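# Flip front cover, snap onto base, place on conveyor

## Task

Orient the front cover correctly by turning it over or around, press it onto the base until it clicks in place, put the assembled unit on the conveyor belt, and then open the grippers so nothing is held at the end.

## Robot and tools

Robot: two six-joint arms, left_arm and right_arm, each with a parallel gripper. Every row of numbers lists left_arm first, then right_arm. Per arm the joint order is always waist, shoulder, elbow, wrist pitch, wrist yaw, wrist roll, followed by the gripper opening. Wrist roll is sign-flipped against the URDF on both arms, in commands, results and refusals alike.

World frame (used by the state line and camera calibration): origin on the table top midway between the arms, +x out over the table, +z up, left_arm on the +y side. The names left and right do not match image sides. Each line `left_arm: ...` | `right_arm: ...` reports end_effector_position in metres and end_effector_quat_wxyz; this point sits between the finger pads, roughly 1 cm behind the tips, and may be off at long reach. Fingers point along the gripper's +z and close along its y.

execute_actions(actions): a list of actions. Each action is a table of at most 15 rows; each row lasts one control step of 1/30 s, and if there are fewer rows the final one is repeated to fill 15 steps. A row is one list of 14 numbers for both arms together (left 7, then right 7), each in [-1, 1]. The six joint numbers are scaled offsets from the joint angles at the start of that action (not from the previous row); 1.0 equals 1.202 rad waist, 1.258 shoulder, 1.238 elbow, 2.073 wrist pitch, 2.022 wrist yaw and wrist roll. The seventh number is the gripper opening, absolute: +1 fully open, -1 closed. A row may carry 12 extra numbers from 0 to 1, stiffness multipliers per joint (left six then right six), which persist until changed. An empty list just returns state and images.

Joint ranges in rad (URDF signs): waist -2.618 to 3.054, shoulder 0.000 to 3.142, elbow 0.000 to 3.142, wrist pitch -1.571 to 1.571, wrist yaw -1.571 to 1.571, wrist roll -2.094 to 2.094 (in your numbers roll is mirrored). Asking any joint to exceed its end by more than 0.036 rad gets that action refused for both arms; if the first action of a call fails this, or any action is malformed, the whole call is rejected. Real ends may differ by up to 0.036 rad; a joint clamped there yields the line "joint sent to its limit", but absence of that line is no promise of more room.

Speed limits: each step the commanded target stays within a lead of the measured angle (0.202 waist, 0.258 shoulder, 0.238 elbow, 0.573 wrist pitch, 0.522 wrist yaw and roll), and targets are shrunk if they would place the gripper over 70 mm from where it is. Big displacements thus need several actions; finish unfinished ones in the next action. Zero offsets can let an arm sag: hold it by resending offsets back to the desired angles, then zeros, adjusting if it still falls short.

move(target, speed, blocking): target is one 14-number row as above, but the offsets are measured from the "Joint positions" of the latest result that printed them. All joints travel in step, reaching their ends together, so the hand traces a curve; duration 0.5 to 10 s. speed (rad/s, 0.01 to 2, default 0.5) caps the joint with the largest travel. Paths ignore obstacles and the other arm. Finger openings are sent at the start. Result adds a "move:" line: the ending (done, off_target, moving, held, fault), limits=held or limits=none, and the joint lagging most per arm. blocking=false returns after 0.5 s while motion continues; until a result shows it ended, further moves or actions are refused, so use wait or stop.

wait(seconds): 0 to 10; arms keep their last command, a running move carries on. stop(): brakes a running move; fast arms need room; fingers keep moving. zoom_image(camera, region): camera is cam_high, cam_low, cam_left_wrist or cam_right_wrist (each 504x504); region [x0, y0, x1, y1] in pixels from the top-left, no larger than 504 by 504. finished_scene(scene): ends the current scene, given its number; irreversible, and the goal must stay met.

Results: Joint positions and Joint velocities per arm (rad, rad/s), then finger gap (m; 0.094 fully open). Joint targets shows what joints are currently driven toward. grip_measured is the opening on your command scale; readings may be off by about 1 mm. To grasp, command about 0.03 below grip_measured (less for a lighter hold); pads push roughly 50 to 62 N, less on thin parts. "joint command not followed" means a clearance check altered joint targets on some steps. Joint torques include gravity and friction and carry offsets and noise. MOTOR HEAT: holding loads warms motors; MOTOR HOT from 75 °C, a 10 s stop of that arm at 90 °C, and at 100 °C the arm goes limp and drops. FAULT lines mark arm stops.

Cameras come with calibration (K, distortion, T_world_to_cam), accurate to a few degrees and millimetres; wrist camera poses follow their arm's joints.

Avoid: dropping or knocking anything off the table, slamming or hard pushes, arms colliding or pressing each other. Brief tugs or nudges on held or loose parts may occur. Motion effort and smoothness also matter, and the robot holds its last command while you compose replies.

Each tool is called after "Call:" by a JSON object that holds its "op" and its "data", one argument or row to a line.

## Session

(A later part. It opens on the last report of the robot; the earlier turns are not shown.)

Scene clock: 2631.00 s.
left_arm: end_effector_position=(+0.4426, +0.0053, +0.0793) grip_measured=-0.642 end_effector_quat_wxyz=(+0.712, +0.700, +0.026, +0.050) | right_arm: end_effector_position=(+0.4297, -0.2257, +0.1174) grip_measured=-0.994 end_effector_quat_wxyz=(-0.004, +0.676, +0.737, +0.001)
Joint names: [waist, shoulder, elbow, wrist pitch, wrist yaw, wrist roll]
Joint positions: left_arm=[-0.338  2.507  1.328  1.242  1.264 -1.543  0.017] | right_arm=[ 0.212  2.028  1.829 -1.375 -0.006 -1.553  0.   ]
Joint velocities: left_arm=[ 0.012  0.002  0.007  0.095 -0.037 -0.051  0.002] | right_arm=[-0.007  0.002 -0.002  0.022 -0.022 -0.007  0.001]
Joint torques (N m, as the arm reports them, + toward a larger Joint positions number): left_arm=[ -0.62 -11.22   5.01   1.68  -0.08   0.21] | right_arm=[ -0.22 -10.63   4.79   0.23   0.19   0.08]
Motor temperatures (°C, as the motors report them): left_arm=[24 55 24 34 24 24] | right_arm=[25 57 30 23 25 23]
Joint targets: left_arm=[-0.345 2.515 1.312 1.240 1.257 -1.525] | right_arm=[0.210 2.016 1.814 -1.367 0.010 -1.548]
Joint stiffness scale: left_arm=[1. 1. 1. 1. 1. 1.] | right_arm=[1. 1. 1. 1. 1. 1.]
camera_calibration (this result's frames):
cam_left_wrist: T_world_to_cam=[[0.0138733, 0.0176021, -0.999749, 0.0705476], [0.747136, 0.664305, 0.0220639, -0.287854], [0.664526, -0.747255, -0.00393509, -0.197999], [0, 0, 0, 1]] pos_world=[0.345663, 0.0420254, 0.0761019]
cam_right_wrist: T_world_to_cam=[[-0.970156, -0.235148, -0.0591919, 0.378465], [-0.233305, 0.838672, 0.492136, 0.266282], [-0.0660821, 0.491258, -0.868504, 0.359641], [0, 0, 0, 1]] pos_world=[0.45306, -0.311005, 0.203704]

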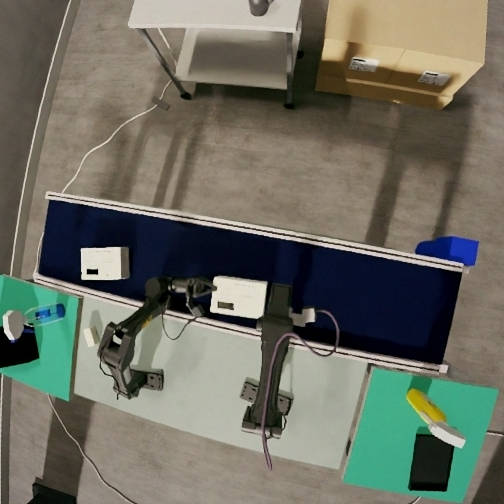

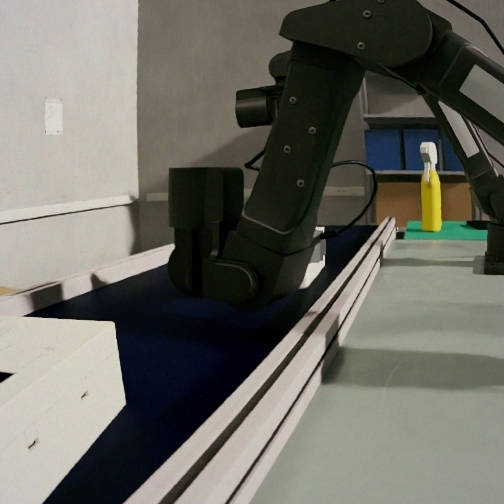

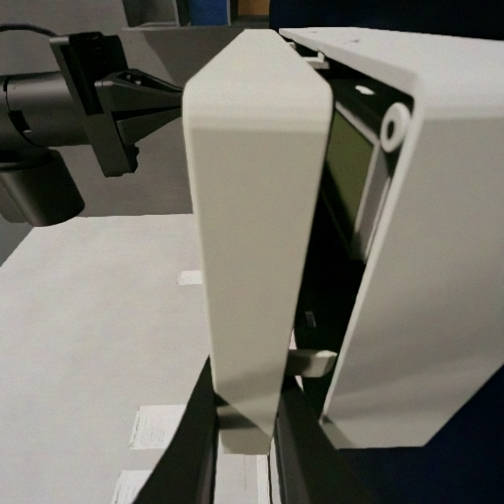

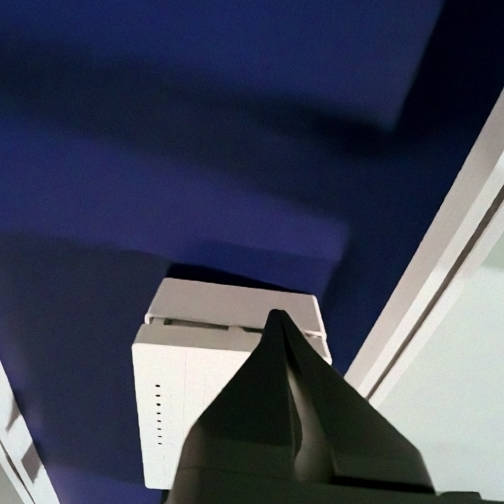

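Call:
{"op": "execute_actions", "data": {
  "actions": [
    [[-0.0065,0.005,-0.0129,-0.001,-0.0035,0.0089,-0.675,-0.0017,-0.0095,-0.0121,0.0039,0.0079,0.0025,-1.0],[-0.0072,0.004,-0.0129,-0.001,-0.0035,0.0089,-0.675,-0.0017,-0.0095,-0.0121,0.0039,0.0079,0.0025,-1.0],[-0.0078,0.003,-0.0129,-0.001,-0.0035,0.0089,-0.675,-0.0017,-0.0095,-0.0121,0.0039,0.0079,0.0025,-1.0],[-0.0083,0.0024,-0.0129,-0.001,-0.0035,0.0089,-0.675,-0.0017,-0.0095,-0.0121,0.0039,0.0079,0.0025,-1.0],[-0.0087,0.0024,-0.0129,-0.001,-0.0035,0.0089,-0.675,-0.0017,-0.0095,-0.0121,0.0039,0.0079,0.0025,-1.0]]
  ]
}}

Scene clock: 2717.53 s.
left_arm: end_effector_position=(+0.4426, +0.0053, +0.0793) grip_measured=-0.642 end_effector_quat_wxyz=(+0.712, +0.700, +0.026, +0.050) | right_arm: end_effector_position=(+0.4297, -0.2257, +0.1174) grip_measured=-0.994 end_effector_quat_wxyz=(-0.004, +0.676, +0.737, +0.001)
Joint names: [waist, shoulder, elbow, wrist pitch, wrist yaw, wrist roll]
Joint positions: left_arm=[-0.338  2.507  1.328  1.242  1.264 -1.543  0.017] | right_arm=[ 0.212  2.028  1.829 -1.375 -0.006 -1.553  0.   ]
Joint velocities: left_arm=[-0.007 -0.002 -0.007 -0.066 -0.037  0.066  0.001] | right_arm=[ 0.007 -0.002 -0.007  0.037 -0.022  0.022  0.   ]
Joint torques (N m, as the arm reports them, + toward a larger Joint positions number): left_arm=[ -0.95 -11.45   5.17   1.66  -0.12   0.21] | right_arm=[ -0.21 -10.64   4.78   0.23   0.19   0.08]
Motor temperatures (°C, as the motors report them): left_arm=[24 55 24 33 24 24] | right_arm=[25 57 30 23 25 23]
Joint targets: left_arm=[-0.348 2.510 1.312 1.239 1.257 -1.525] | right_arm=[0.210 2.016 1.814 -1.367 0.010 -1.548]
Joint stiffness scale: left_arm=[1. 1. 1. 1. 1. 1.] | right_arm=[1. 1. 1. 1. 1. 1.]
camera_calibration (this result's frames):
cam_left_wrist: T_world_to_cam=[[0.0138733, 0.0176021, -0.999749, 0.0705476], [0.747136, 0.664305, 0.0220639, -0.287854], [0.664526, -0.747255, -0.00393509, -0.197999], [0, 0, 0, 1]] pos_world=[0.345663, 0.0420254, 0.0761019]
cam_right_wrist: T_world_to_cam=[[-0.970156, -0.235148, -0.0591919, 0.378465], [-0.233305, 0.838672, 0.492136, 0.266282], [-0.0660821, 0.491258, -0.868504, 0.359641], [0, 0, 0, 1]] pos_world=[0.45306, -0.311005, 0.203704]

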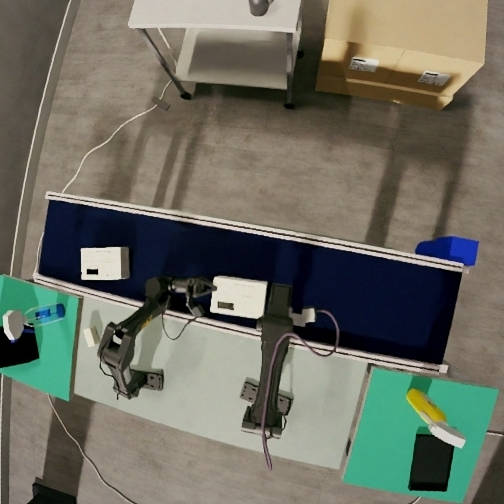

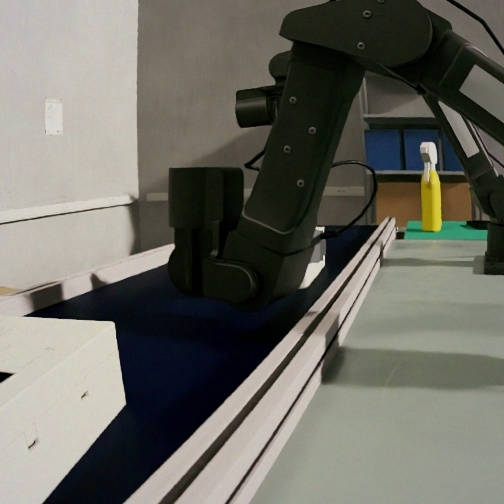

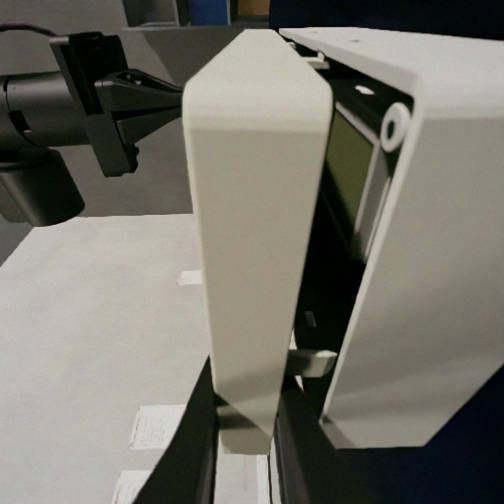

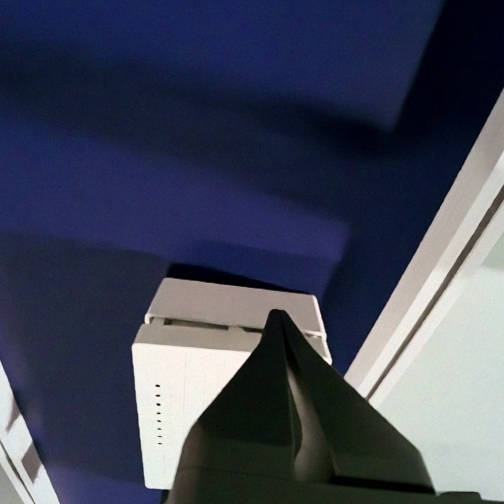

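Call:
{"op": "execute_actions", "data": {
  "actions": [
    [[-0.0125,0.0024,-0.0129,-0.001,-0.0035,0.0089,-0.675,-0.0017,-0.0095,-0.0121,0.0039,0.0079,0.0025,-1.0],[-0.0125,0.0024,-0.0129,-0.001,-0.0035,0.0089,-0.675,-0.0017,-0.0095,-0.0121,0.0039,0.0079,0.0025,-1.0],[-0.0125,0.0024,-0.0129,-0.001,-0.0035,0.0089,-0.675,-0.0017,-0.0095,-0.0121,0.0039,0.0079,0.0025,-1.0],[-0.0087,0.0024,-0.0129,-0.001,-0.0035,0.0089,-0.675,-0.0017,-0.0095,-0.0121,0.0039,0.0079,0.0025,-1.0]]
  ]
}}

Scene clock: 2733.70 s.
left_arm: end_effector_position=(+0.4426, +0.0048, +0.0793) grip_measured=-0.642 end_effector_quat_wxyz=(+0.712, +0.700, +0.026, +0.050) | right_arm: end_effector_position=(+0.4297, -0.2257, +0.1174) grip_measured=-0.994 end_effector_quat_wxyz=(-0.004, +0.676, +0.737, +0.001)
Joint names: [waist, shoulder, elbow, wrist pitch, wrist yaw, wrist roll]
Joint positions: left_arm=[-0.339  2.507  1.328  1.242  1.262 -1.543  0.017] | right_arm=[ 0.212  2.028  1.829 -1.375 -0.006 -1.553  0.   ]
Joint velocities: left_arm=[ 0.012 -0.022 -0.007 -0.037  0.037 -0.007  0.001] | right_arm=[ 0.007  0.002 -0.007 -0.022 -0.007 -0.022 -0.001]
Joint torques (N m, as the arm reports them, + toward a larger Joint positions number): left_arm=[ -0.76 -11.57   5.09   1.66  -0.11   0.24] | right_arm=[ -0.21 -10.65   4.78   0.23   0.19   0.08]
Motor temperatures (°C, as the motors report them): left_arm=[24 55 24 33 24 24] | right_arm=[25 57 30 23 25 23]
Joint targets: left_arm=[-0.348 2.510 1.312 1.239 1.257 -1.525] | right_arm=[0.210 2.016 1.814 -1.367 0.010 -1.548]
Joint stiffness scale: left_arm=[1. 1. 1. 1. 1. 1.] | right_arm=[1. 1. 1. 1. 1. 1.]
camera_calibration (this result's frames):
cam_left_wrist: T_world_to_cam=[[0.0138477, 0.0175138, -0.999751, 0.070585], [0.746885, 0.664589, 0.0219875, -0.287381], [0.664809, -0.747003, -0.00387776, -0.19848], [0, 0, 0, 1]] pos_world=[0.345615, 0.0414888, 0.0761166]
cam_right_wrist: T_world_to_cam=[[-0.970066, -0.235518, -0.0591945, 0.378343], [-0.233626, 0.838582, 0.492137, 0.2664], [-0.0662675, 0.491234, -0.868503, 0.359715], [0, 0, 0, 1]] pos_world=[0.453093, -0.310996, 0.203704]

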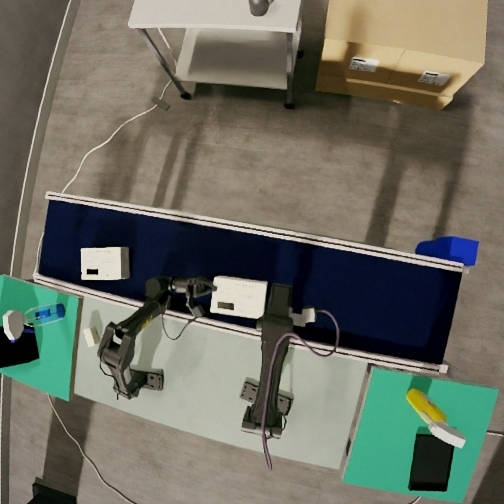

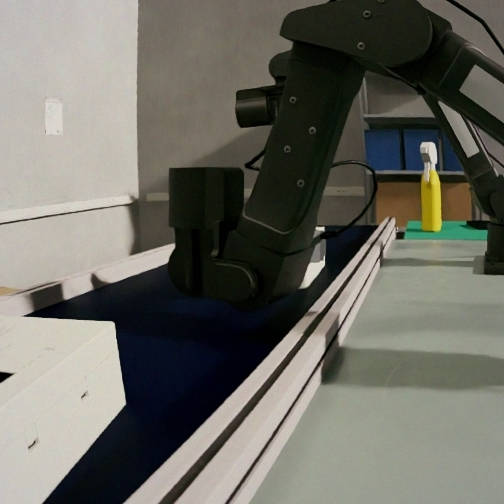

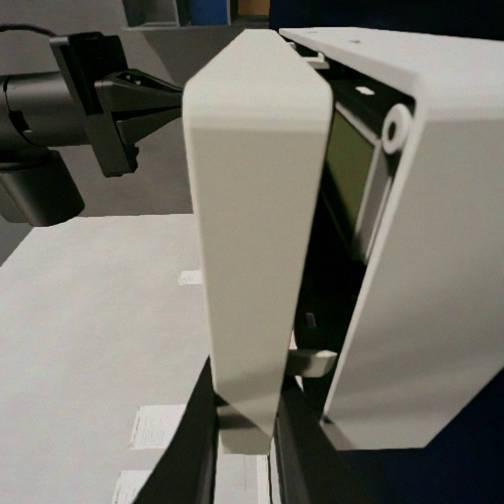

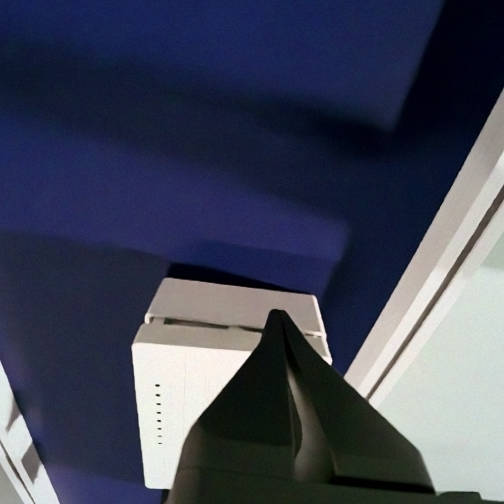

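Call:
{"op": "execute_actions", "data": {
  "actions": [
    [[-0.0125,0.0024,-0.0129,-0.0015,-0.0025,0.0089,-0.675,-0.0017,-0.0095,-0.0121,0.0039,0.0079,0.0025,-1.0],[-0.0125,0.0024,-0.0129,-0.0015,-0.0025,0.0089,-0.675,-0.0017,-0.0095,-0.0121,0.0039,0.0079,0.0025,-1.0],[-0.0125,0.0024,-0.0129,-0.0015,-0.0025,0.0089,-0.675,-0.0017,-0.0095,-0.0121,0.0039,0.0079,0.0025,-1.0],[-0.008,0.0024,-0.0129,-0.0015,-0.0025,0.0089,-0.675,-0.0017,-0.0095,-0.0121,0.0039,0.0079,0.0025,-1.0],[-0.008,0.0024,-0.0129,-0.0015,-0.0025,0.0089,-0.675,-0.0017,-0.0095,-0.0121,0.0039,0.0079,0.0025,-1.0],[-0.008,0.0024,-0.0129,-0.0015,-0.0025,0.0089,-0.675,-0.0017,-0.0095,-0.0121,0.0039,0.0079,0.0025,-1.0],[-0.008,0.0024,-0.0129,-0.0015,-0.0025,0.0089,-0.675,-0.0017,-0.0095,-0.0121,0.0039,0.0079,0.0025,-1.0],[-0.0138,0.0024,-0.0129,-0.0015,-0.0025,0.0089,-0.675,-0.0017,-0.0095,-0.0121,0.0039,0.0079,0.0025,-1.0],[-0.0138,0.0024,-0.0129,-0.0015,-0.0025,0.0089,-0.675,-0.0017,-0.0095,-0.0121,0.0039,0.0079,0.0025,-1.0],[-0.0138,0.0024,-0.0129,-0.0015,-0.0025,0.0089,-0.675,-0.0017,-0.0095,-0.0121,0.0039,0.0079,0.0025,-1.0],[-0.009,0.0024,-0.0129,-0.0015,-0.0025,0.0089,-0.675,-0.0017,-0.0095,-0.0121,0.0039,0.0079,0.0025,-1.0]]
  ]
}}

Scene clock: 2754.27 s.
left_arm: end_effector_position=(+0.4424, +0.0040, +0.0794) grip_measured=-0.642 end_effector_quat_wxyz=(+0.712, +0.700, +0.026, +0.050) | right_arm: end_effector_position=(+0.4297, -0.2257, +0.1174) grip_measured=-0.994 end_effector_quat_wxyz=(-0.004, +0.676, +0.737, +0.001)
Joint names: [waist, shoulder, elbow, wrist pitch, wrist yaw, wrist roll]
Joint positions: left_arm=[-0.341  2.507  1.328  1.242  1.26  -1.543  0.017] | right_arm=[ 0.212  2.028  1.829 -1.375 -0.006 -1.553  0.   ]
Joint velocities: left_arm=[-0.002  0.017  0.002 -0.037  0.066 -0.051 -0.001] | right_arm=[-0.002  0.012 -0.017 -0.051 -0.051 -0.051  0.   ]
Joint torques (N m, as the arm reports them, + toward a larger Joint positions number): left_arm=[ -0.75 -11.47   5.03   1.69  -0.12   0.2 ] | right_arm=[ -0.21 -10.63   4.79   0.23   0.19   0.07]
Motor temperatures (°C, as the motors report them): left_arm=[24 55 24 33 24 24] | right_arm=[25 57 30 23 25 23]
Joint targets: left_arm=[-0.350 2.510 1.312 1.238 1.257 -1.525] | right_arm=[0.210 2.016 1.814 -1.367 0.010 -1.548]
Joint stiffness scale: left_arm=[1. 1. 1. 1. 1. 1.] | right_arm=[1. 1. 1. 1. 1. 1.]
camera_calibration (this result's frames):
cam_left_wrist: T_world_to_cam=[[0.0138238, 0.0173968, -0.999753, 0.0706336], [0.746888, 0.664589, 0.021892, -0.286686], [0.664806, -0.747006, -0.00380626, -0.199002], [0, 0, 0, 1]] pos_world=[0.345443, 0.0406441, 0.0761349]
cam_right_wrist: T_world_to_cam=[[-0.970066, -0.235518, -0.0591945, 0.378343], [-0.233626, 0.838582, 0.492137, 0.2664], [-0.0662675, 0.491234, -0.868503, 0.359715], [0, 0, 0, 1]] pos_world=[0.453093, -0.310996, 0.203704]

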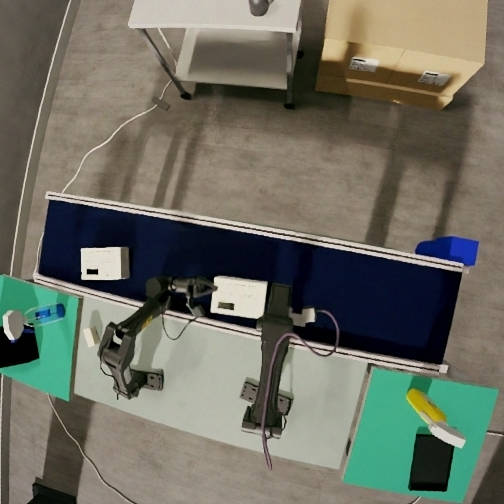

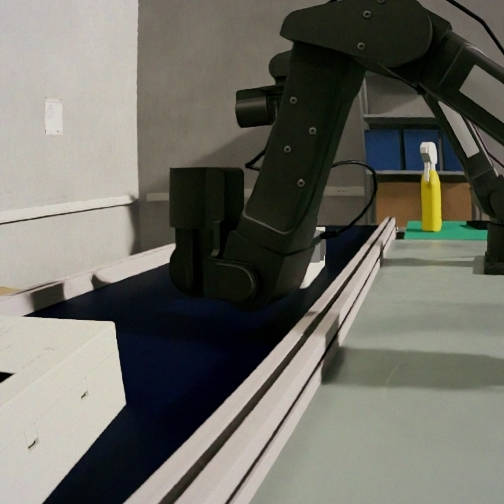

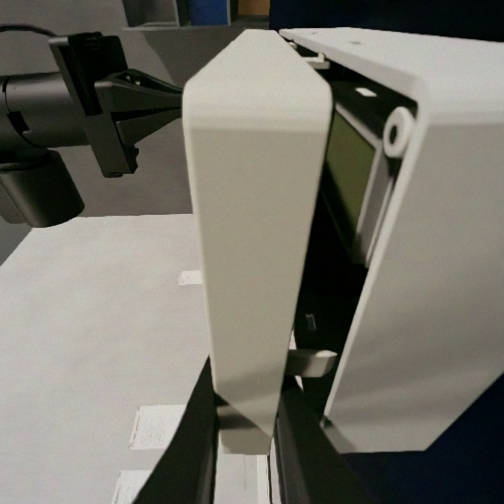

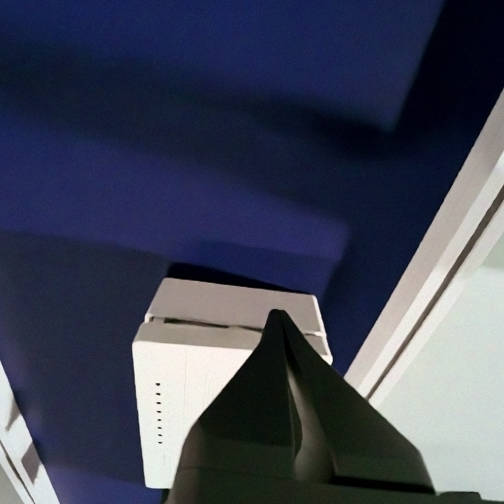

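Call:
{"op": "zoom_image", "data": {
  "camera": "cam_left_wrist",
  "region": [200, 300, 404, 504]
}}

Call:
{"op": "zoom_image", "data": {
  "camera": "cam_right_wrist",
  "region": [120, 270, 360, 420]
}}

Region (200, 300, 404, 504) of cam_left_wrist's 504x504 image, scaled by 2.471, with more detail than that image has.

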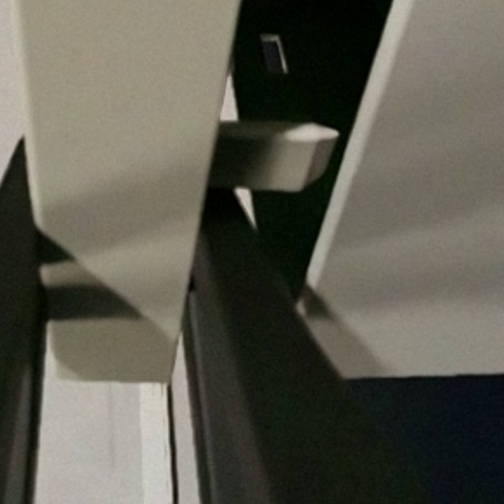

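Region (120, 270, 360, 420) of cam_right_wrist's 504x504 image, scaled by 2.100, with more detail than that image has; it fills the top 315 rows of this view, and the rest is white.

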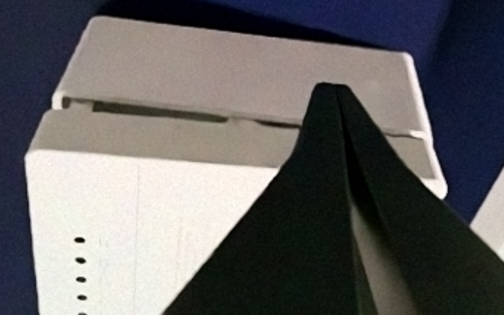

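Call:
{"op": "execute_actions", "data": {
  "actions": [
    [[-0.007,0.0024,-0.0129,-0.003,-0.0015,0.0089,-0.675,-0.0017,-0.0095,-0.0121,0.0039,0.0079,0.0025,-1.0],[-0.007,0.0024,-0.0129,-0.0045,-0.0015,0.0089,-0.675,-0.0017,-0.0095,-0.0121,0.0039,0.0079,0.0025,-1.0],[-0.007,0.0024,-0.0129,-0.006,-0.0015,0.0089,-0.675,-0.0017,-0.0095,-0.0121,0.0039,0.0079,0.0025,-1.0],[-0.007,0.0024,-0.0129,-0.0075,-0.0015,0.0089,-0.675,-0.0017,-0.0095,-0.0121,0.0039,0.0079,0.0025,-1.0],[-0.007,0.0024,-0.0129,-0.009,-0.0015,0.0089,-0.675,-0.0017,-0.0095,-0.0121,0.0039,0.0079,0.0025,-1.0],[-0.007,0.0024,-0.0129,-0.010,-0.0015,0.0089,-0.675,-0.0017,-0.0095,-0.0121,0.0039,0.0079,0.0025,-1.0],[-0.007,0.0024,-0.0129,-0.011,-0.0015,0.0089,-0.675,-0.0017,-0.0095,-0.0121,0.0039,0.0079,0.0025,-1.0],[-0.007,0.0024,-0.0129,-0.012,-0.0015,0.0089,-0.675,-0.0017,-0.0095,-0.0121,0.0039,0.0079,0.0025,-1.0]]
  ]
}}

Scene clock: 2788.70 s.
left_arm: end_effector_position=(+0.4424, +0.0040, +0.0792) grip_measured=-0.642 end_effector_quat_wxyz=(+0.712, +0.700, +0.027, +0.049) | right_arm: end_effector_position=(+0.4297, -0.2257, +0.1174) grip_measured=-0.994 end_effector_quat_wxyz=(-0.004, +0.676, +0.737, +0.001)
Joint names: [waist, shoulder, elbow, wrist pitch, wrist yaw, wrist roll]
Joint positions: left_arm=[-0.341  2.507  1.328  1.24   1.26  -1.543  0.017] | right_arm=[ 0.212  2.028  1.829 -1.375 -0.006 -1.553  0.   ]
Joint velocities: left_arm=[-0.007  0.022  0.002 -0.081  0.007 -0.051 -0.   ] | right_arm=[ 0.002 -0.007  0.002  0.051  0.037 -0.007 -0.002]
Joint torques (N m, as the arm reports them, + toward a larger Joint positions number): left_arm=[ -0.72 -11.41   5.15   1.45  -0.1    0.22] | right_arm=[ -0.22 -10.64   4.78   0.23   0.19   0.08]
Motor temperatures (°C, as the motors report them): left_arm=[24 55 24 33 24 24] | right_arm=[25 57 30 23 25 23]
Joint targets: left_arm=[-0.349 2.510 1.312 1.217 1.257 -1.525] | right_arm=[0.210 2.016 1.814 -1.367 0.010 -1.548]
Joint stiffness scale: left_arm=[1. 1. 1. 1. 1. 1.] | right_arm=[1. 1. 1. 1. 1. 1.]
camera_calibration (this result's frames):
cam_left_wrist: T_world_to_cam=[[0.0123294, 0.0177033, -0.999767, 0.0711045], [0.74692, 0.664583, 0.0209793, -0.286631], [0.664799, -0.747005, -0.00502906, -0.198912], [0, 0, 0, 1]] pos_world=[0.34545, 0.0406428, 0.0761009]
cam_right_wrist: T_world_to_cam=[[-0.970066, -0.235518, -0.0591945, 0.378343], [-0.233626, 0.838582, 0.492137, 0.2664], [-0.0662675, 0.491234, -0.868503, 0.359715], [0, 0, 0, 1]] pos_world=[0.453093, -0.310996, 0.203704]

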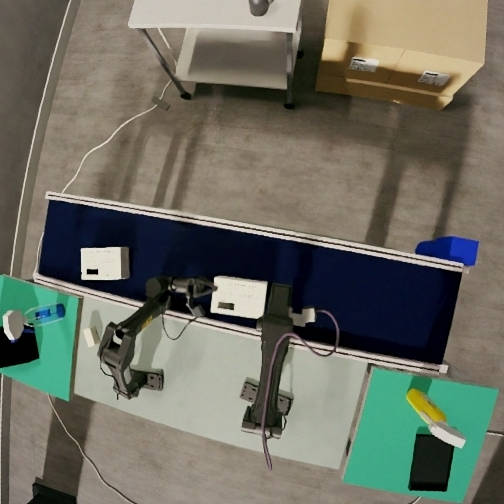

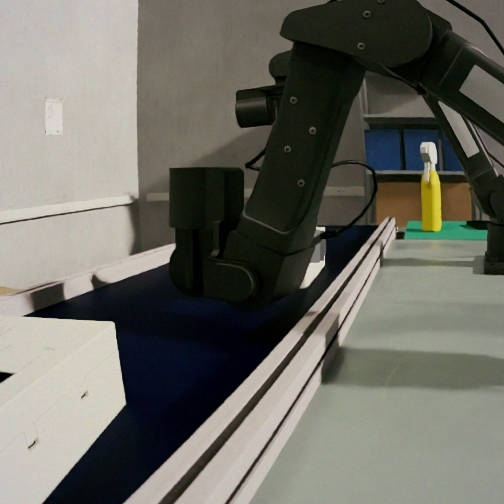

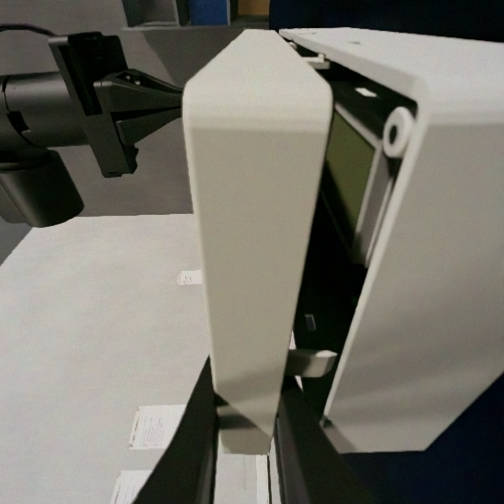

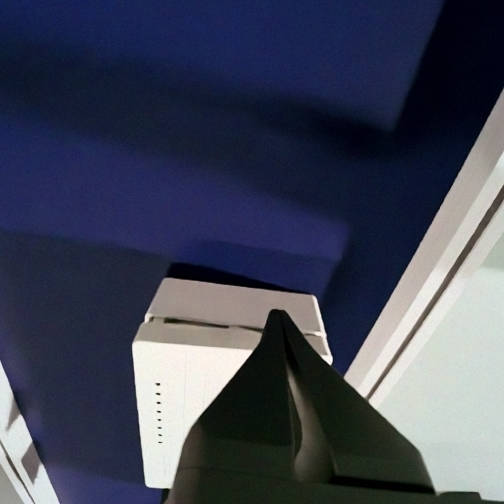

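Call:
{"op": "wait", "data": {
  "seconds": 0.5
}}

Scene clock: 2795.37 s.
left_arm: end_effector_position=(+0.4424, +0.0040, +0.0792) grip_measured=-0.642 end_effector_quat_wxyz=(+0.712, +0.700, +0.027, +0.049) | right_arm: end_effector_position=(+0.4297, -0.2257, +0.1174) grip_measured=-0.994 end_effector_quat_wxyz=(-0.004, +0.676, +0.737, +0.001)
Joint names: [waist, shoulder, elbow, wrist pitch, wrist yaw, wrist roll]
Joint positions: left_arm=[-0.341  2.507  1.328  1.24   1.26  -1.543  0.017] | right_arm=[ 0.212  2.028  1.829 -1.375 -0.006 -1.553  0.   ]
Joint velocities: left_arm=[ 0.002 -0.027 -0.012 -0.022 -0.081  0.051 -0.   ] | right_arm=[-0.017 -0.017 -0.012  0.007 -0.051  0.007 -0.001]
Joint torques (N m, as the arm reports them, + toward a larger Joint positions number): left_arm=[ -0.64 -11.53   5.07   1.49  -0.1    0.23] | right_arm=[ -0.21 -10.64   4.77   0.23   0.19   0.08]
Motor temperatures (°C, as the motors report them): left_arm=[24 55 24 33 24 24] | right_arm=[25 57 30 23 25 23]
Joint targets: left_arm=[-0.349 2.510 1.312 1.217 1.257 -1.525] | right_arm=[0.210 2.016 1.814 -1.367 0.010 -1.548]
Joint stiffness scale: left_arm=[1. 1. 1. 1. 1. 1.] | right_arm=[1. 1. 1. 1. 1. 1.]
wait: 0.50 s; at rest from the start
camera_calibration (this result's frames):
cam_left_wrist: T_world_to_cam=[[0.0123294, 0.0177033, -0.999767, 0.0711045], [0.74692, 0.664583, 0.0209793, -0.286631], [0.664799, -0.747005, -0.00502906, -0.198912], [0, 0, 0, 1]] pos_world=[0.34545, 0.0406428, 0.0761009]
cam_right_wrist: T_world_to_cam=[[-0.970066, -0.235518, -0.0591945, 0.378343], [-0.233626, 0.838582, 0.492137, 0.2664], [-0.0662675, 0.491234, -0.868503, 0.359715], [0, 0, 0, 1]] pos_world=[0.453093, -0.310996, 0.203704]

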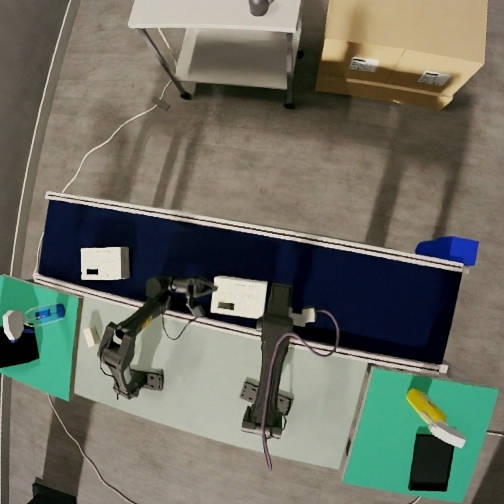

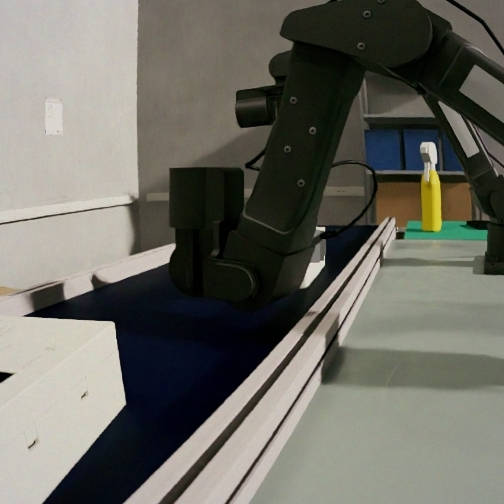

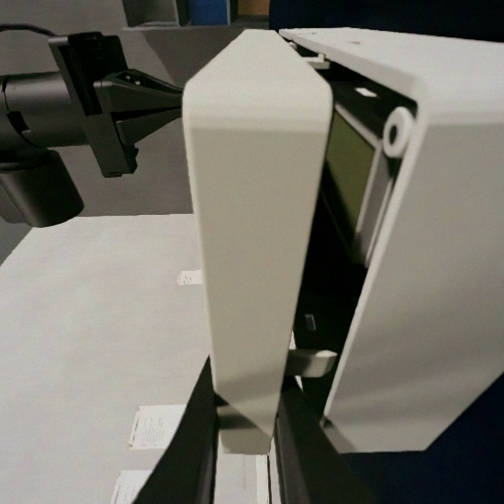

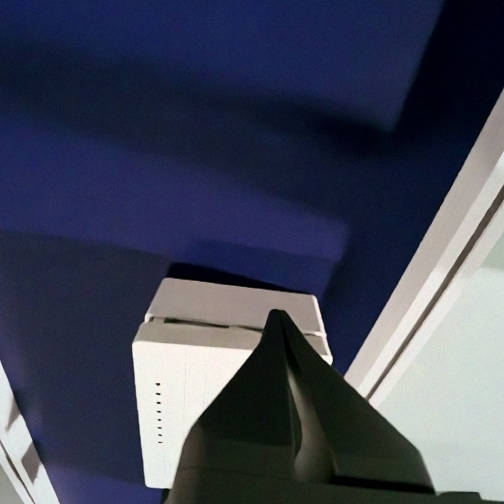

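Call:
{"op": "move", "data": {
  "target": [-0.0067,0.0024,-0.0129,-0.0058,-0.0015,0.0089,-0.675,0.2105,0.0835,0.1107,0.0039,0.0079,0.0025,-1.0],
  "speed": 0.25
}}

Scene clock: 2897.40 s.
left_arm: end_effector_position=(+0.4424, +0.0040, +0.0792) grip_measured=-0.642 end_effector_quat_wxyz=(+0.712, +0.700, +0.026, +0.051) | right_arm: end_effector_position=(+0.4331, -0.1224, +0.1031) grip_measured=-0.994 end_effector_quat_wxyz=(-0.004, +0.577, +0.816, +0.000)
Joint names: [waist, shoulder, elbow, wrist pitch, wrist yaw, wrist roll]
Joint positions: left_arm=[-0.341  2.507  1.328  1.24   1.26  -1.547  0.017] | right_arm=[ 0.465  2.133  1.93  -1.372 -0.006 -1.552  0.   ]
Joint velocities: left_arm=[ 0.002  0.007  0.022 -0.037 -0.066 -0.007  0.   ] | right_arm=[-0.007  0.007 -0.022 -0.007  0.022  0.022 -0.002]
Joint torques (N m, as the arm reports them, + toward a larger Joint positions number): left_arm=[ -0.63 -11.44   5.21   1.59  -0.1    0.27] | right_arm=[  0.02 -10.47   9.02   0.2    0.22   0.08]
Motor temperatures (°C, as the motors report them): left_arm=[24 55 24 32 24 24] | right_arm=[25 57 30 23 25 23]
Joint targets: left_arm=[-0.349 2.510 1.312 1.228 1.257 -1.525] | right_arm=[0.465 2.134 1.966 -1.367 0.010 -1.547]
Joint stiffness scale: left_arm=[1. 1. 1. 1. 1. 1.] | right_arm=[1. 1. 1. 1. 1. 1.]
move: off_target (left_arm, right_arm); limits=none; left_arm: farthest joint: the wrist roll, 0.022 radians from its target (0.018 radians at the start); right_arm: farthest joint: the elbow, 0.036 radians from its target (0.137 radians at the start)
camera_calibration (this result's frames):
cam_left_wrist: T_world_to_cam=[[0.0157403, 0.0180723, -0.999713, 0.0695898], [0.746801, 0.664622, 0.023773, -0.286799], [0.664861, -0.746961, -0.00303509, -0.199097], [0, 0, 0, 1]] pos_world=[0.345459, 0.0406377, 0.0757836]
cam_right_wrist: T_world_to_cam=[[-0.879924, -0.471466, -0.0587597, 0.33717], [-0.436491, 0.753345, 0.491881, 0.265069], [-0.187639, 0.458466, -0.868678, 0.345324], [0, 0, 0, 1]] pos_world=[0.47718, -0.199044, 0.189405]

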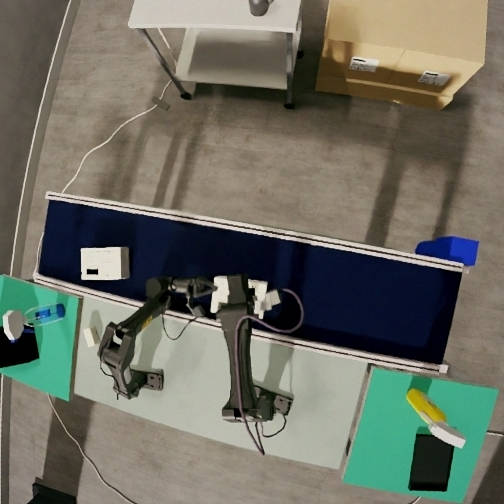

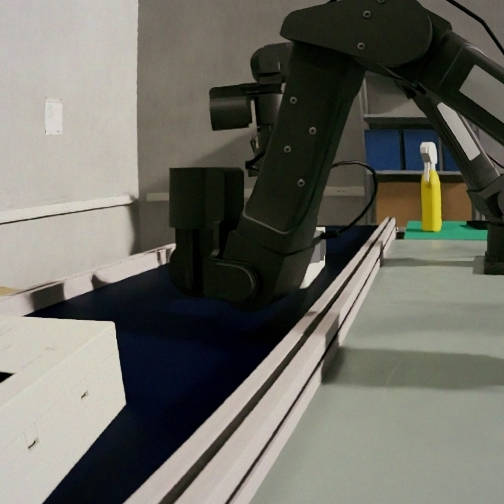

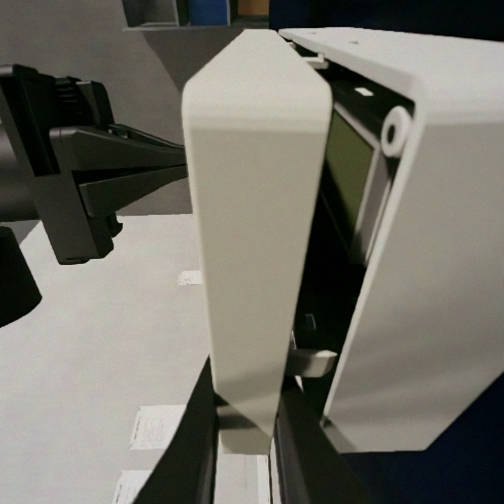

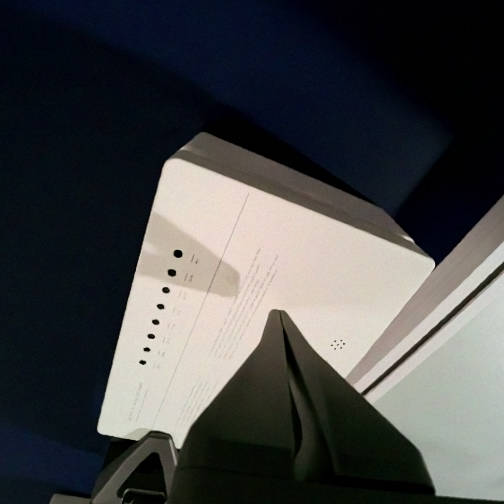

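Call:
{"op": "execute_actions", "data": {
  "actions": [
    [[-0.0067,0.0024,-0.0129,-0.0058,-0.0015,0.0109,-0.675,0,0.0008,0.024,0.0024,0.0079,0.0025,-1.0],[-0.0067,0.0024,-0.0129,-0.0058,-0.0015,0.0109,-0.675,0,0.0008,0.019,0.0024,0.0079,0.0025,-1.0],[-0.0067,0.0024,-0.0129,-0.0058,-0.0015,0.0109,-0.675,0,0.0008,0.014,0.0024,0.0079,0.0025,-1.0],[-0.0067,0.0024,-0.0129,-0.0058,-0.0015,0.0109,-0.675,0,0.0008,0.009,0.0024,0.0079,0.0025,-1.0],[-0.0067,0.0024,-0.0129,-0.0058,-0.0015,0.0109,-0.675,0,0.0008,0.004,0.0024,0.0079,0.0025,-1.0],[-0.0067,0.0024,-0.0129,-0.0058,-0.0015,0.0109,-0.675,0,0.0008,-0.001,0.0024,0.0079,0.0025,-1.0],[-0.0067,0.0024,-0.0129,-0.0058,-0.0015,0.0109,-0.675,0,0.0008,-0.005,0.0024,0.0079,0.0025,-1.0],[-0.0067,0.0024,-0.0129,-0.0058,-0.0015,0.0109,-0.675,0,0.0008,-0.008,0.0024,0.0079,0.0025,-1.0],[-0.0067,0.0024,-0.0129,-0.0058,-0.0015,0.0109,-0.675,0,0.0008,-0.0105,0.0024,0.0079,0.0025,-1.0]],
    [[-0.0067,0.0024,-0.0129,-0.0058,-0.0015,0.0109,-0.675,0,0.001,-0.012,0.004,0.0079,0.0025,-1.0],[-0.0067,0.0024,-0.0129,-0.0058,-0.0015,0.0109,-0.675,0,0.0014,-0.0145,0.0055,0.0079,0.0025,-1.0],[-0.0067,0.0024,-0.0129,-0.0058,-0.0015,0.0109,-0.675,0,0.0018,-0.017,0.007,0.0079,0.0025,-1.0],[-0.0067,0.0024,-0.0129,-0.0058,-0.0015,0.0109,-0.675,0,0.0022,-0.0195,0.0085,0.0079,0.0025,-1.0],[-0.0067,0.0024,-0.0129,-0.0058,-0.0015,0.0109,-0.675,0,0.0026,-0.022,0.010,0.0079,0.0025,-1.0],[-0.0067,0.0024,-0.0129,-0.0058,-0.0015,0.0109,-0.675,0,0.003,-0.0245,0.0115,0.0079,0.0025,-1.0],[-0.0067,0.0024,-0.0129,-0.0058,-0.0015,0.0109,-0.675,0,0.0034,-0.027,0.013,0.0079,0.0025,-1.0],[-0.0067,0.0024,-0.0129,-0.0058,-0.0015,0.0109,-0.675,0,0.0038,-0.0295,0.0145,0.0079,0.0025,-1.0],[-0.0067,0.0024,-0.0129,-0.0058,-0.0015,0.0109,-0.675,0,0.0042,-0.032,0.016,0.0079,0.0025,-1.0],[-0.0067,0.0024,-0.0129,-0.0058,-0.0015,0.0109,-0.675,0,0.0046,-0.034,0.0172,0.0079,0.0025,-1.0],[-0.0067,0.0024,-0.0129,-0.0058,-0.0015,0.0109,-0.675,0,0.005,-0.036,0.0184,0.0079,0.0025,-1.0],[-0.0067,0.0024,-0.0129,-0.0058,-0.0015,0.0109,-0.675,0,0.005,-0.038,0.0195,0.0079,0.0025,-1.0],[-0.0067,0.0024,-0.0129,-0.0058,-0.0015,0.0109,-0.675,0,0.005,-0.040,0.0205,0.0079,0.0025,-1.0]]
  ]
}}

Scene clock: 2937.87 s.
left_arm: end_effector_position=(+0.4424, +0.0040, +0.0792) grip_measured=-0.642 end_effector_quat_wxyz=(+0.712, +0.700, +0.026, +0.051) | right_arm: end_effector_position=(+0.4313, -0.1230, +0.0943) grip_measured=-0.994 end_effector_quat_wxyz=(-0.006, +0.577, +0.817, -0.003)
Joint names: [waist, shoulder, elbow, wrist pitch, wrist yaw, wrist roll]
Joint positions: left_arm=[-0.341  2.507  1.328  1.24   1.26  -1.547  0.017] | right_arm=[ 0.465  2.133  1.896 -1.346 -0.006 -1.552  0.   ]
Joint velocities: left_arm=[-0.002 -0.007 -0.002  0.037 -0.037 -0.007  0.   ] | right_arm=[-0.007  0.012 -0.042  0.11  -0.007  0.007 -0.002]
Joint torques (N m, as the arm reports them, + toward a larger Joint positions number): left_arm=[ -0.58 -11.31   5.04   1.54  -0.1    0.25] | right_arm=[ -0.03 -10.     4.89   0.2    0.19   0.08]
Motor temperatures (°C, as the motors report them): left_arm=[24 55 24 32 24 24] | right_arm=[25 57 33 23 25 23]
Joint targets: left_arm=[-0.349 2.510 1.312 1.228 1.257 -1.525] | right_arm=[0.465 2.139 1.881 -1.330 0.010 -1.547]
Joint stiffness scale: left_arm=[1. 1. 1. 1. 1. 1.] | right_arm=[1. 1. 1. 1. 1. 1.]
camera_calibration (this result's frames):
cam_left_wrist: T_world_to_cam=[[0.0157403, 0.0180723, -0.999713, 0.0695898], [0.746801, 0.664622, 0.023773, -0.286799], [0.664861, -0.746961, -0.00303509, -0.199097], [0, 0, 0, 1]] pos_world=[0.345459, 0.0406377, 0.0757836]
cam_right_wrist: T_world_to_cam=[[-0.88018, -0.471946, -0.050505, 0.334051], [-0.432856, 0.754481, 0.493349, 0.267462], [-0.194729, 0.456097, -0.868364, 0.34041], [0, 0, 0, 1]] pos_world=[0.476085, -0.199401, 0.180518]

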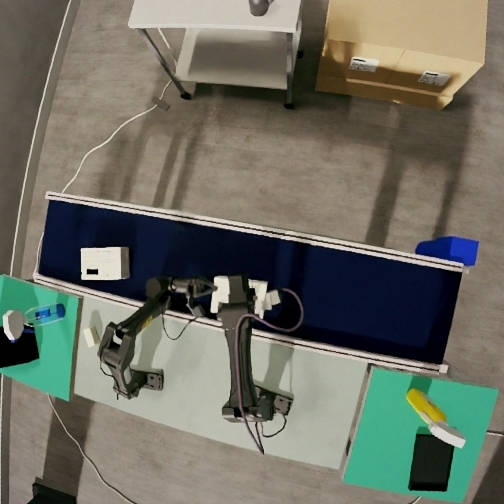

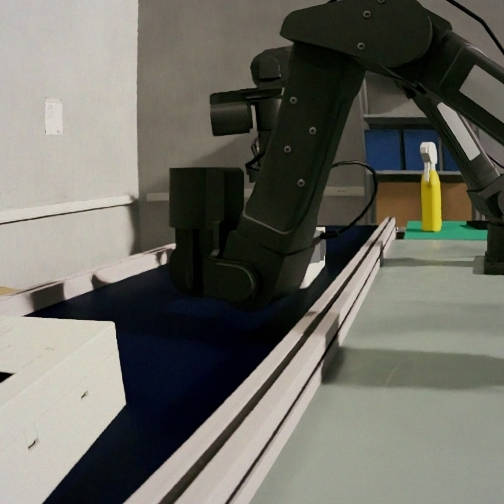

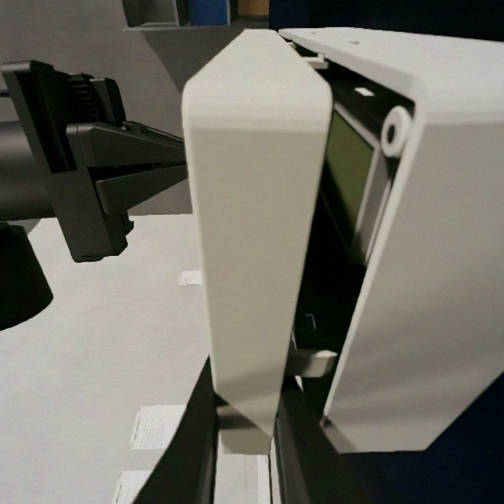

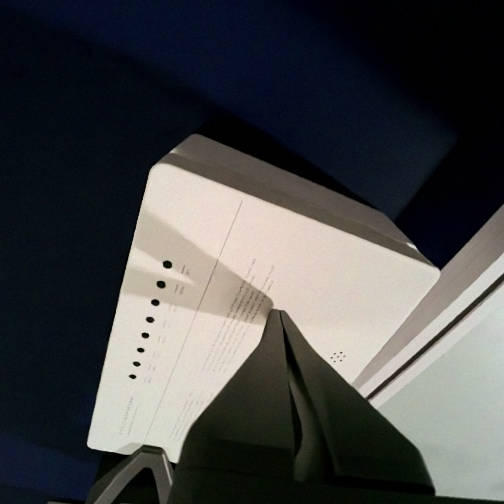

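Call:
{"op": "execute_actions", "data": {
  "actions": [
    [[-0.0067,0.0024,-0.0129,-0.0058,-0.0015,0.0109,-0.675,0,0.005,-0.014,0.008,0.0079,0.0025,-1.0],[-0.0067,0.0024,-0.0129,-0.0058,-0.0015,0.0109,-0.675,0,0.0056,-0.016,0.0085,0.0079,0.0025,-1.0],[-0.0067,0.0024,-0.0129,-0.0058,-0.0015,0.0109,-0.675,0,0.0062,-0.018,0.009,0.0079,0.0025,-1.0],[-0.0067,0.0024,-0.0129,-0.0058,-0.0015,0.0109,-0.675,0,0.0068,-0.020,0.0095,0.0079,0.0025,-1.0],[-0.0067,0.0024,-0.0129,-0.0058,-0.0015,0.0109,-0.675,0,0.0074,-0.022,0.010,0.0079,0.0025,-1.0],[-0.0067,0.0024,-0.0129,-0.0058,-0.0015,0.0109,-0.675,0,0.008,-0.024,0.0105,0.0079,0.0025,-1.0],[-0.0067,0.0024,-0.0129,-0.0058,-0.0015,0.0109,-0.675,0,0.0086,-0.026,0.011,0.0079,0.0025,-1.0],[-0.0067,0.0024,-0.0129,-0.0058,-0.0015,0.0109,-0.675,0,0.0092,-0.028,0.0115,0.0079,0.0025,-1.0],[-0.0067,0.0024,-0.0129,-0.0058,-0.0015,0.0109,-0.675,0,0.0098,-0.030,0.012,0.0079,0.0025,-1.0],[-0.0067,0.0024,-0.0129,-0.0058,-0.0015,0.0109,-0.675,0,0.010,-0.031,0.012,0.0079,0.0025,-1.0]]
  ]
}}

Scene clock: 2954.57 s.
left_arm: end_effector_position=(+0.4424, +0.0040, +0.0792) grip_measured=-0.643 end_effector_quat_wxyz=(+0.712, +0.700, +0.026, +0.051) | right_arm: end_effector_position=(+0.4324, -0.1226, +0.0911) grip_measured=-0.994 end_effector_quat_wxyz=(-0.005, +0.577, +0.817, -0.001)
Joint names: [waist, shoulder, elbow, wrist pitch, wrist yaw, wrist roll]
Joint positions: left_arm=[-0.341  2.507  1.328  1.24   1.26  -1.547  0.017] | right_arm=[ 0.465  2.133  1.883 -1.329 -0.006 -1.552  0.   ]
Joint velocities: left_arm=[-0.012  0.007 -0.012  0.007  0.007  0.022 -0.   ] | right_arm=[ 0.002 -0.002  0.002  0.037  0.037  0.051  0.001]
Joint torques (N m, as the arm reports them, + toward a larger Joint positions number): left_arm=[ -0.68 -11.56   5.07   1.56  -0.07   0.28] | right_arm=[-0.03 -9.58  3.94  0.22  0.19  0.07]
Motor temperatures (°C, as the motors report them): left_arm=[24 54 24 32 24 24] | right_arm=[25 56 31 23 25 23]
Joint targets: left_arm=[-0.349 2.510 1.312 1.228 1.257 -1.525] | right_arm=[0.465 2.145 1.858 -1.321 0.010 -1.547]
Joint stiffness scale: left_arm=[1. 1. 1. 1. 1. 1.] | right_arm=[1. 1. 1. 1. 1. 1.]
camera_calibration (this result's frames):
cam_left_wrist: T_world_to_cam=[[0.0157403, 0.0180723, -0.999713, 0.0695898], [0.746801, 0.664622, 0.023773, -0.286799], [0.664861, -0.746961, -0.00303509, -0.199097], [0, 0, 0, 1]] pos_world=[0.345459, 0.0406377, 0.0757836]
cam_right_wrist: T_world_to_cam=[[-0.87995, -0.47187, -0.0550094, 0.33532], [-0.434998, 0.75377, 0.492553, 0.270141], [-0.190957, 0.457351, -0.868542, 0.336226], [0, 0, 0, 1]] pos_world=[0.47678, -0.19917, 0.177414]

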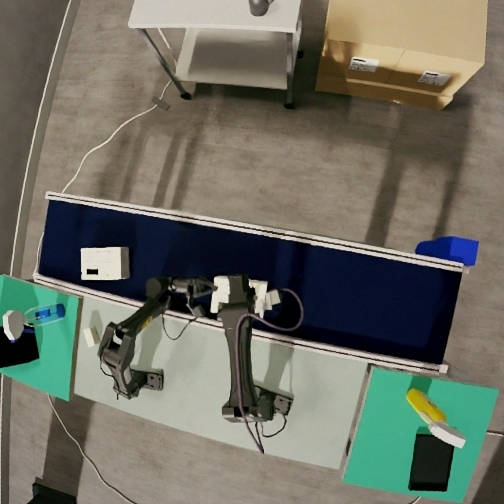

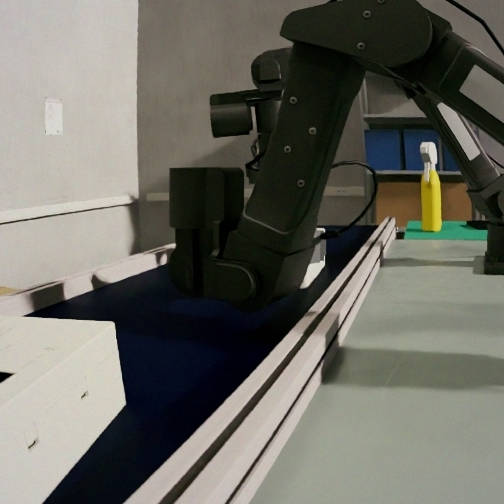

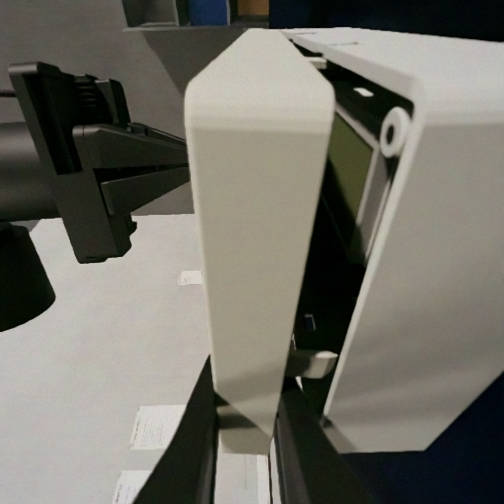

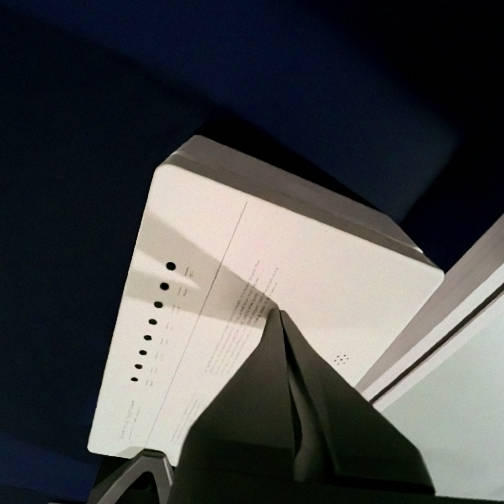

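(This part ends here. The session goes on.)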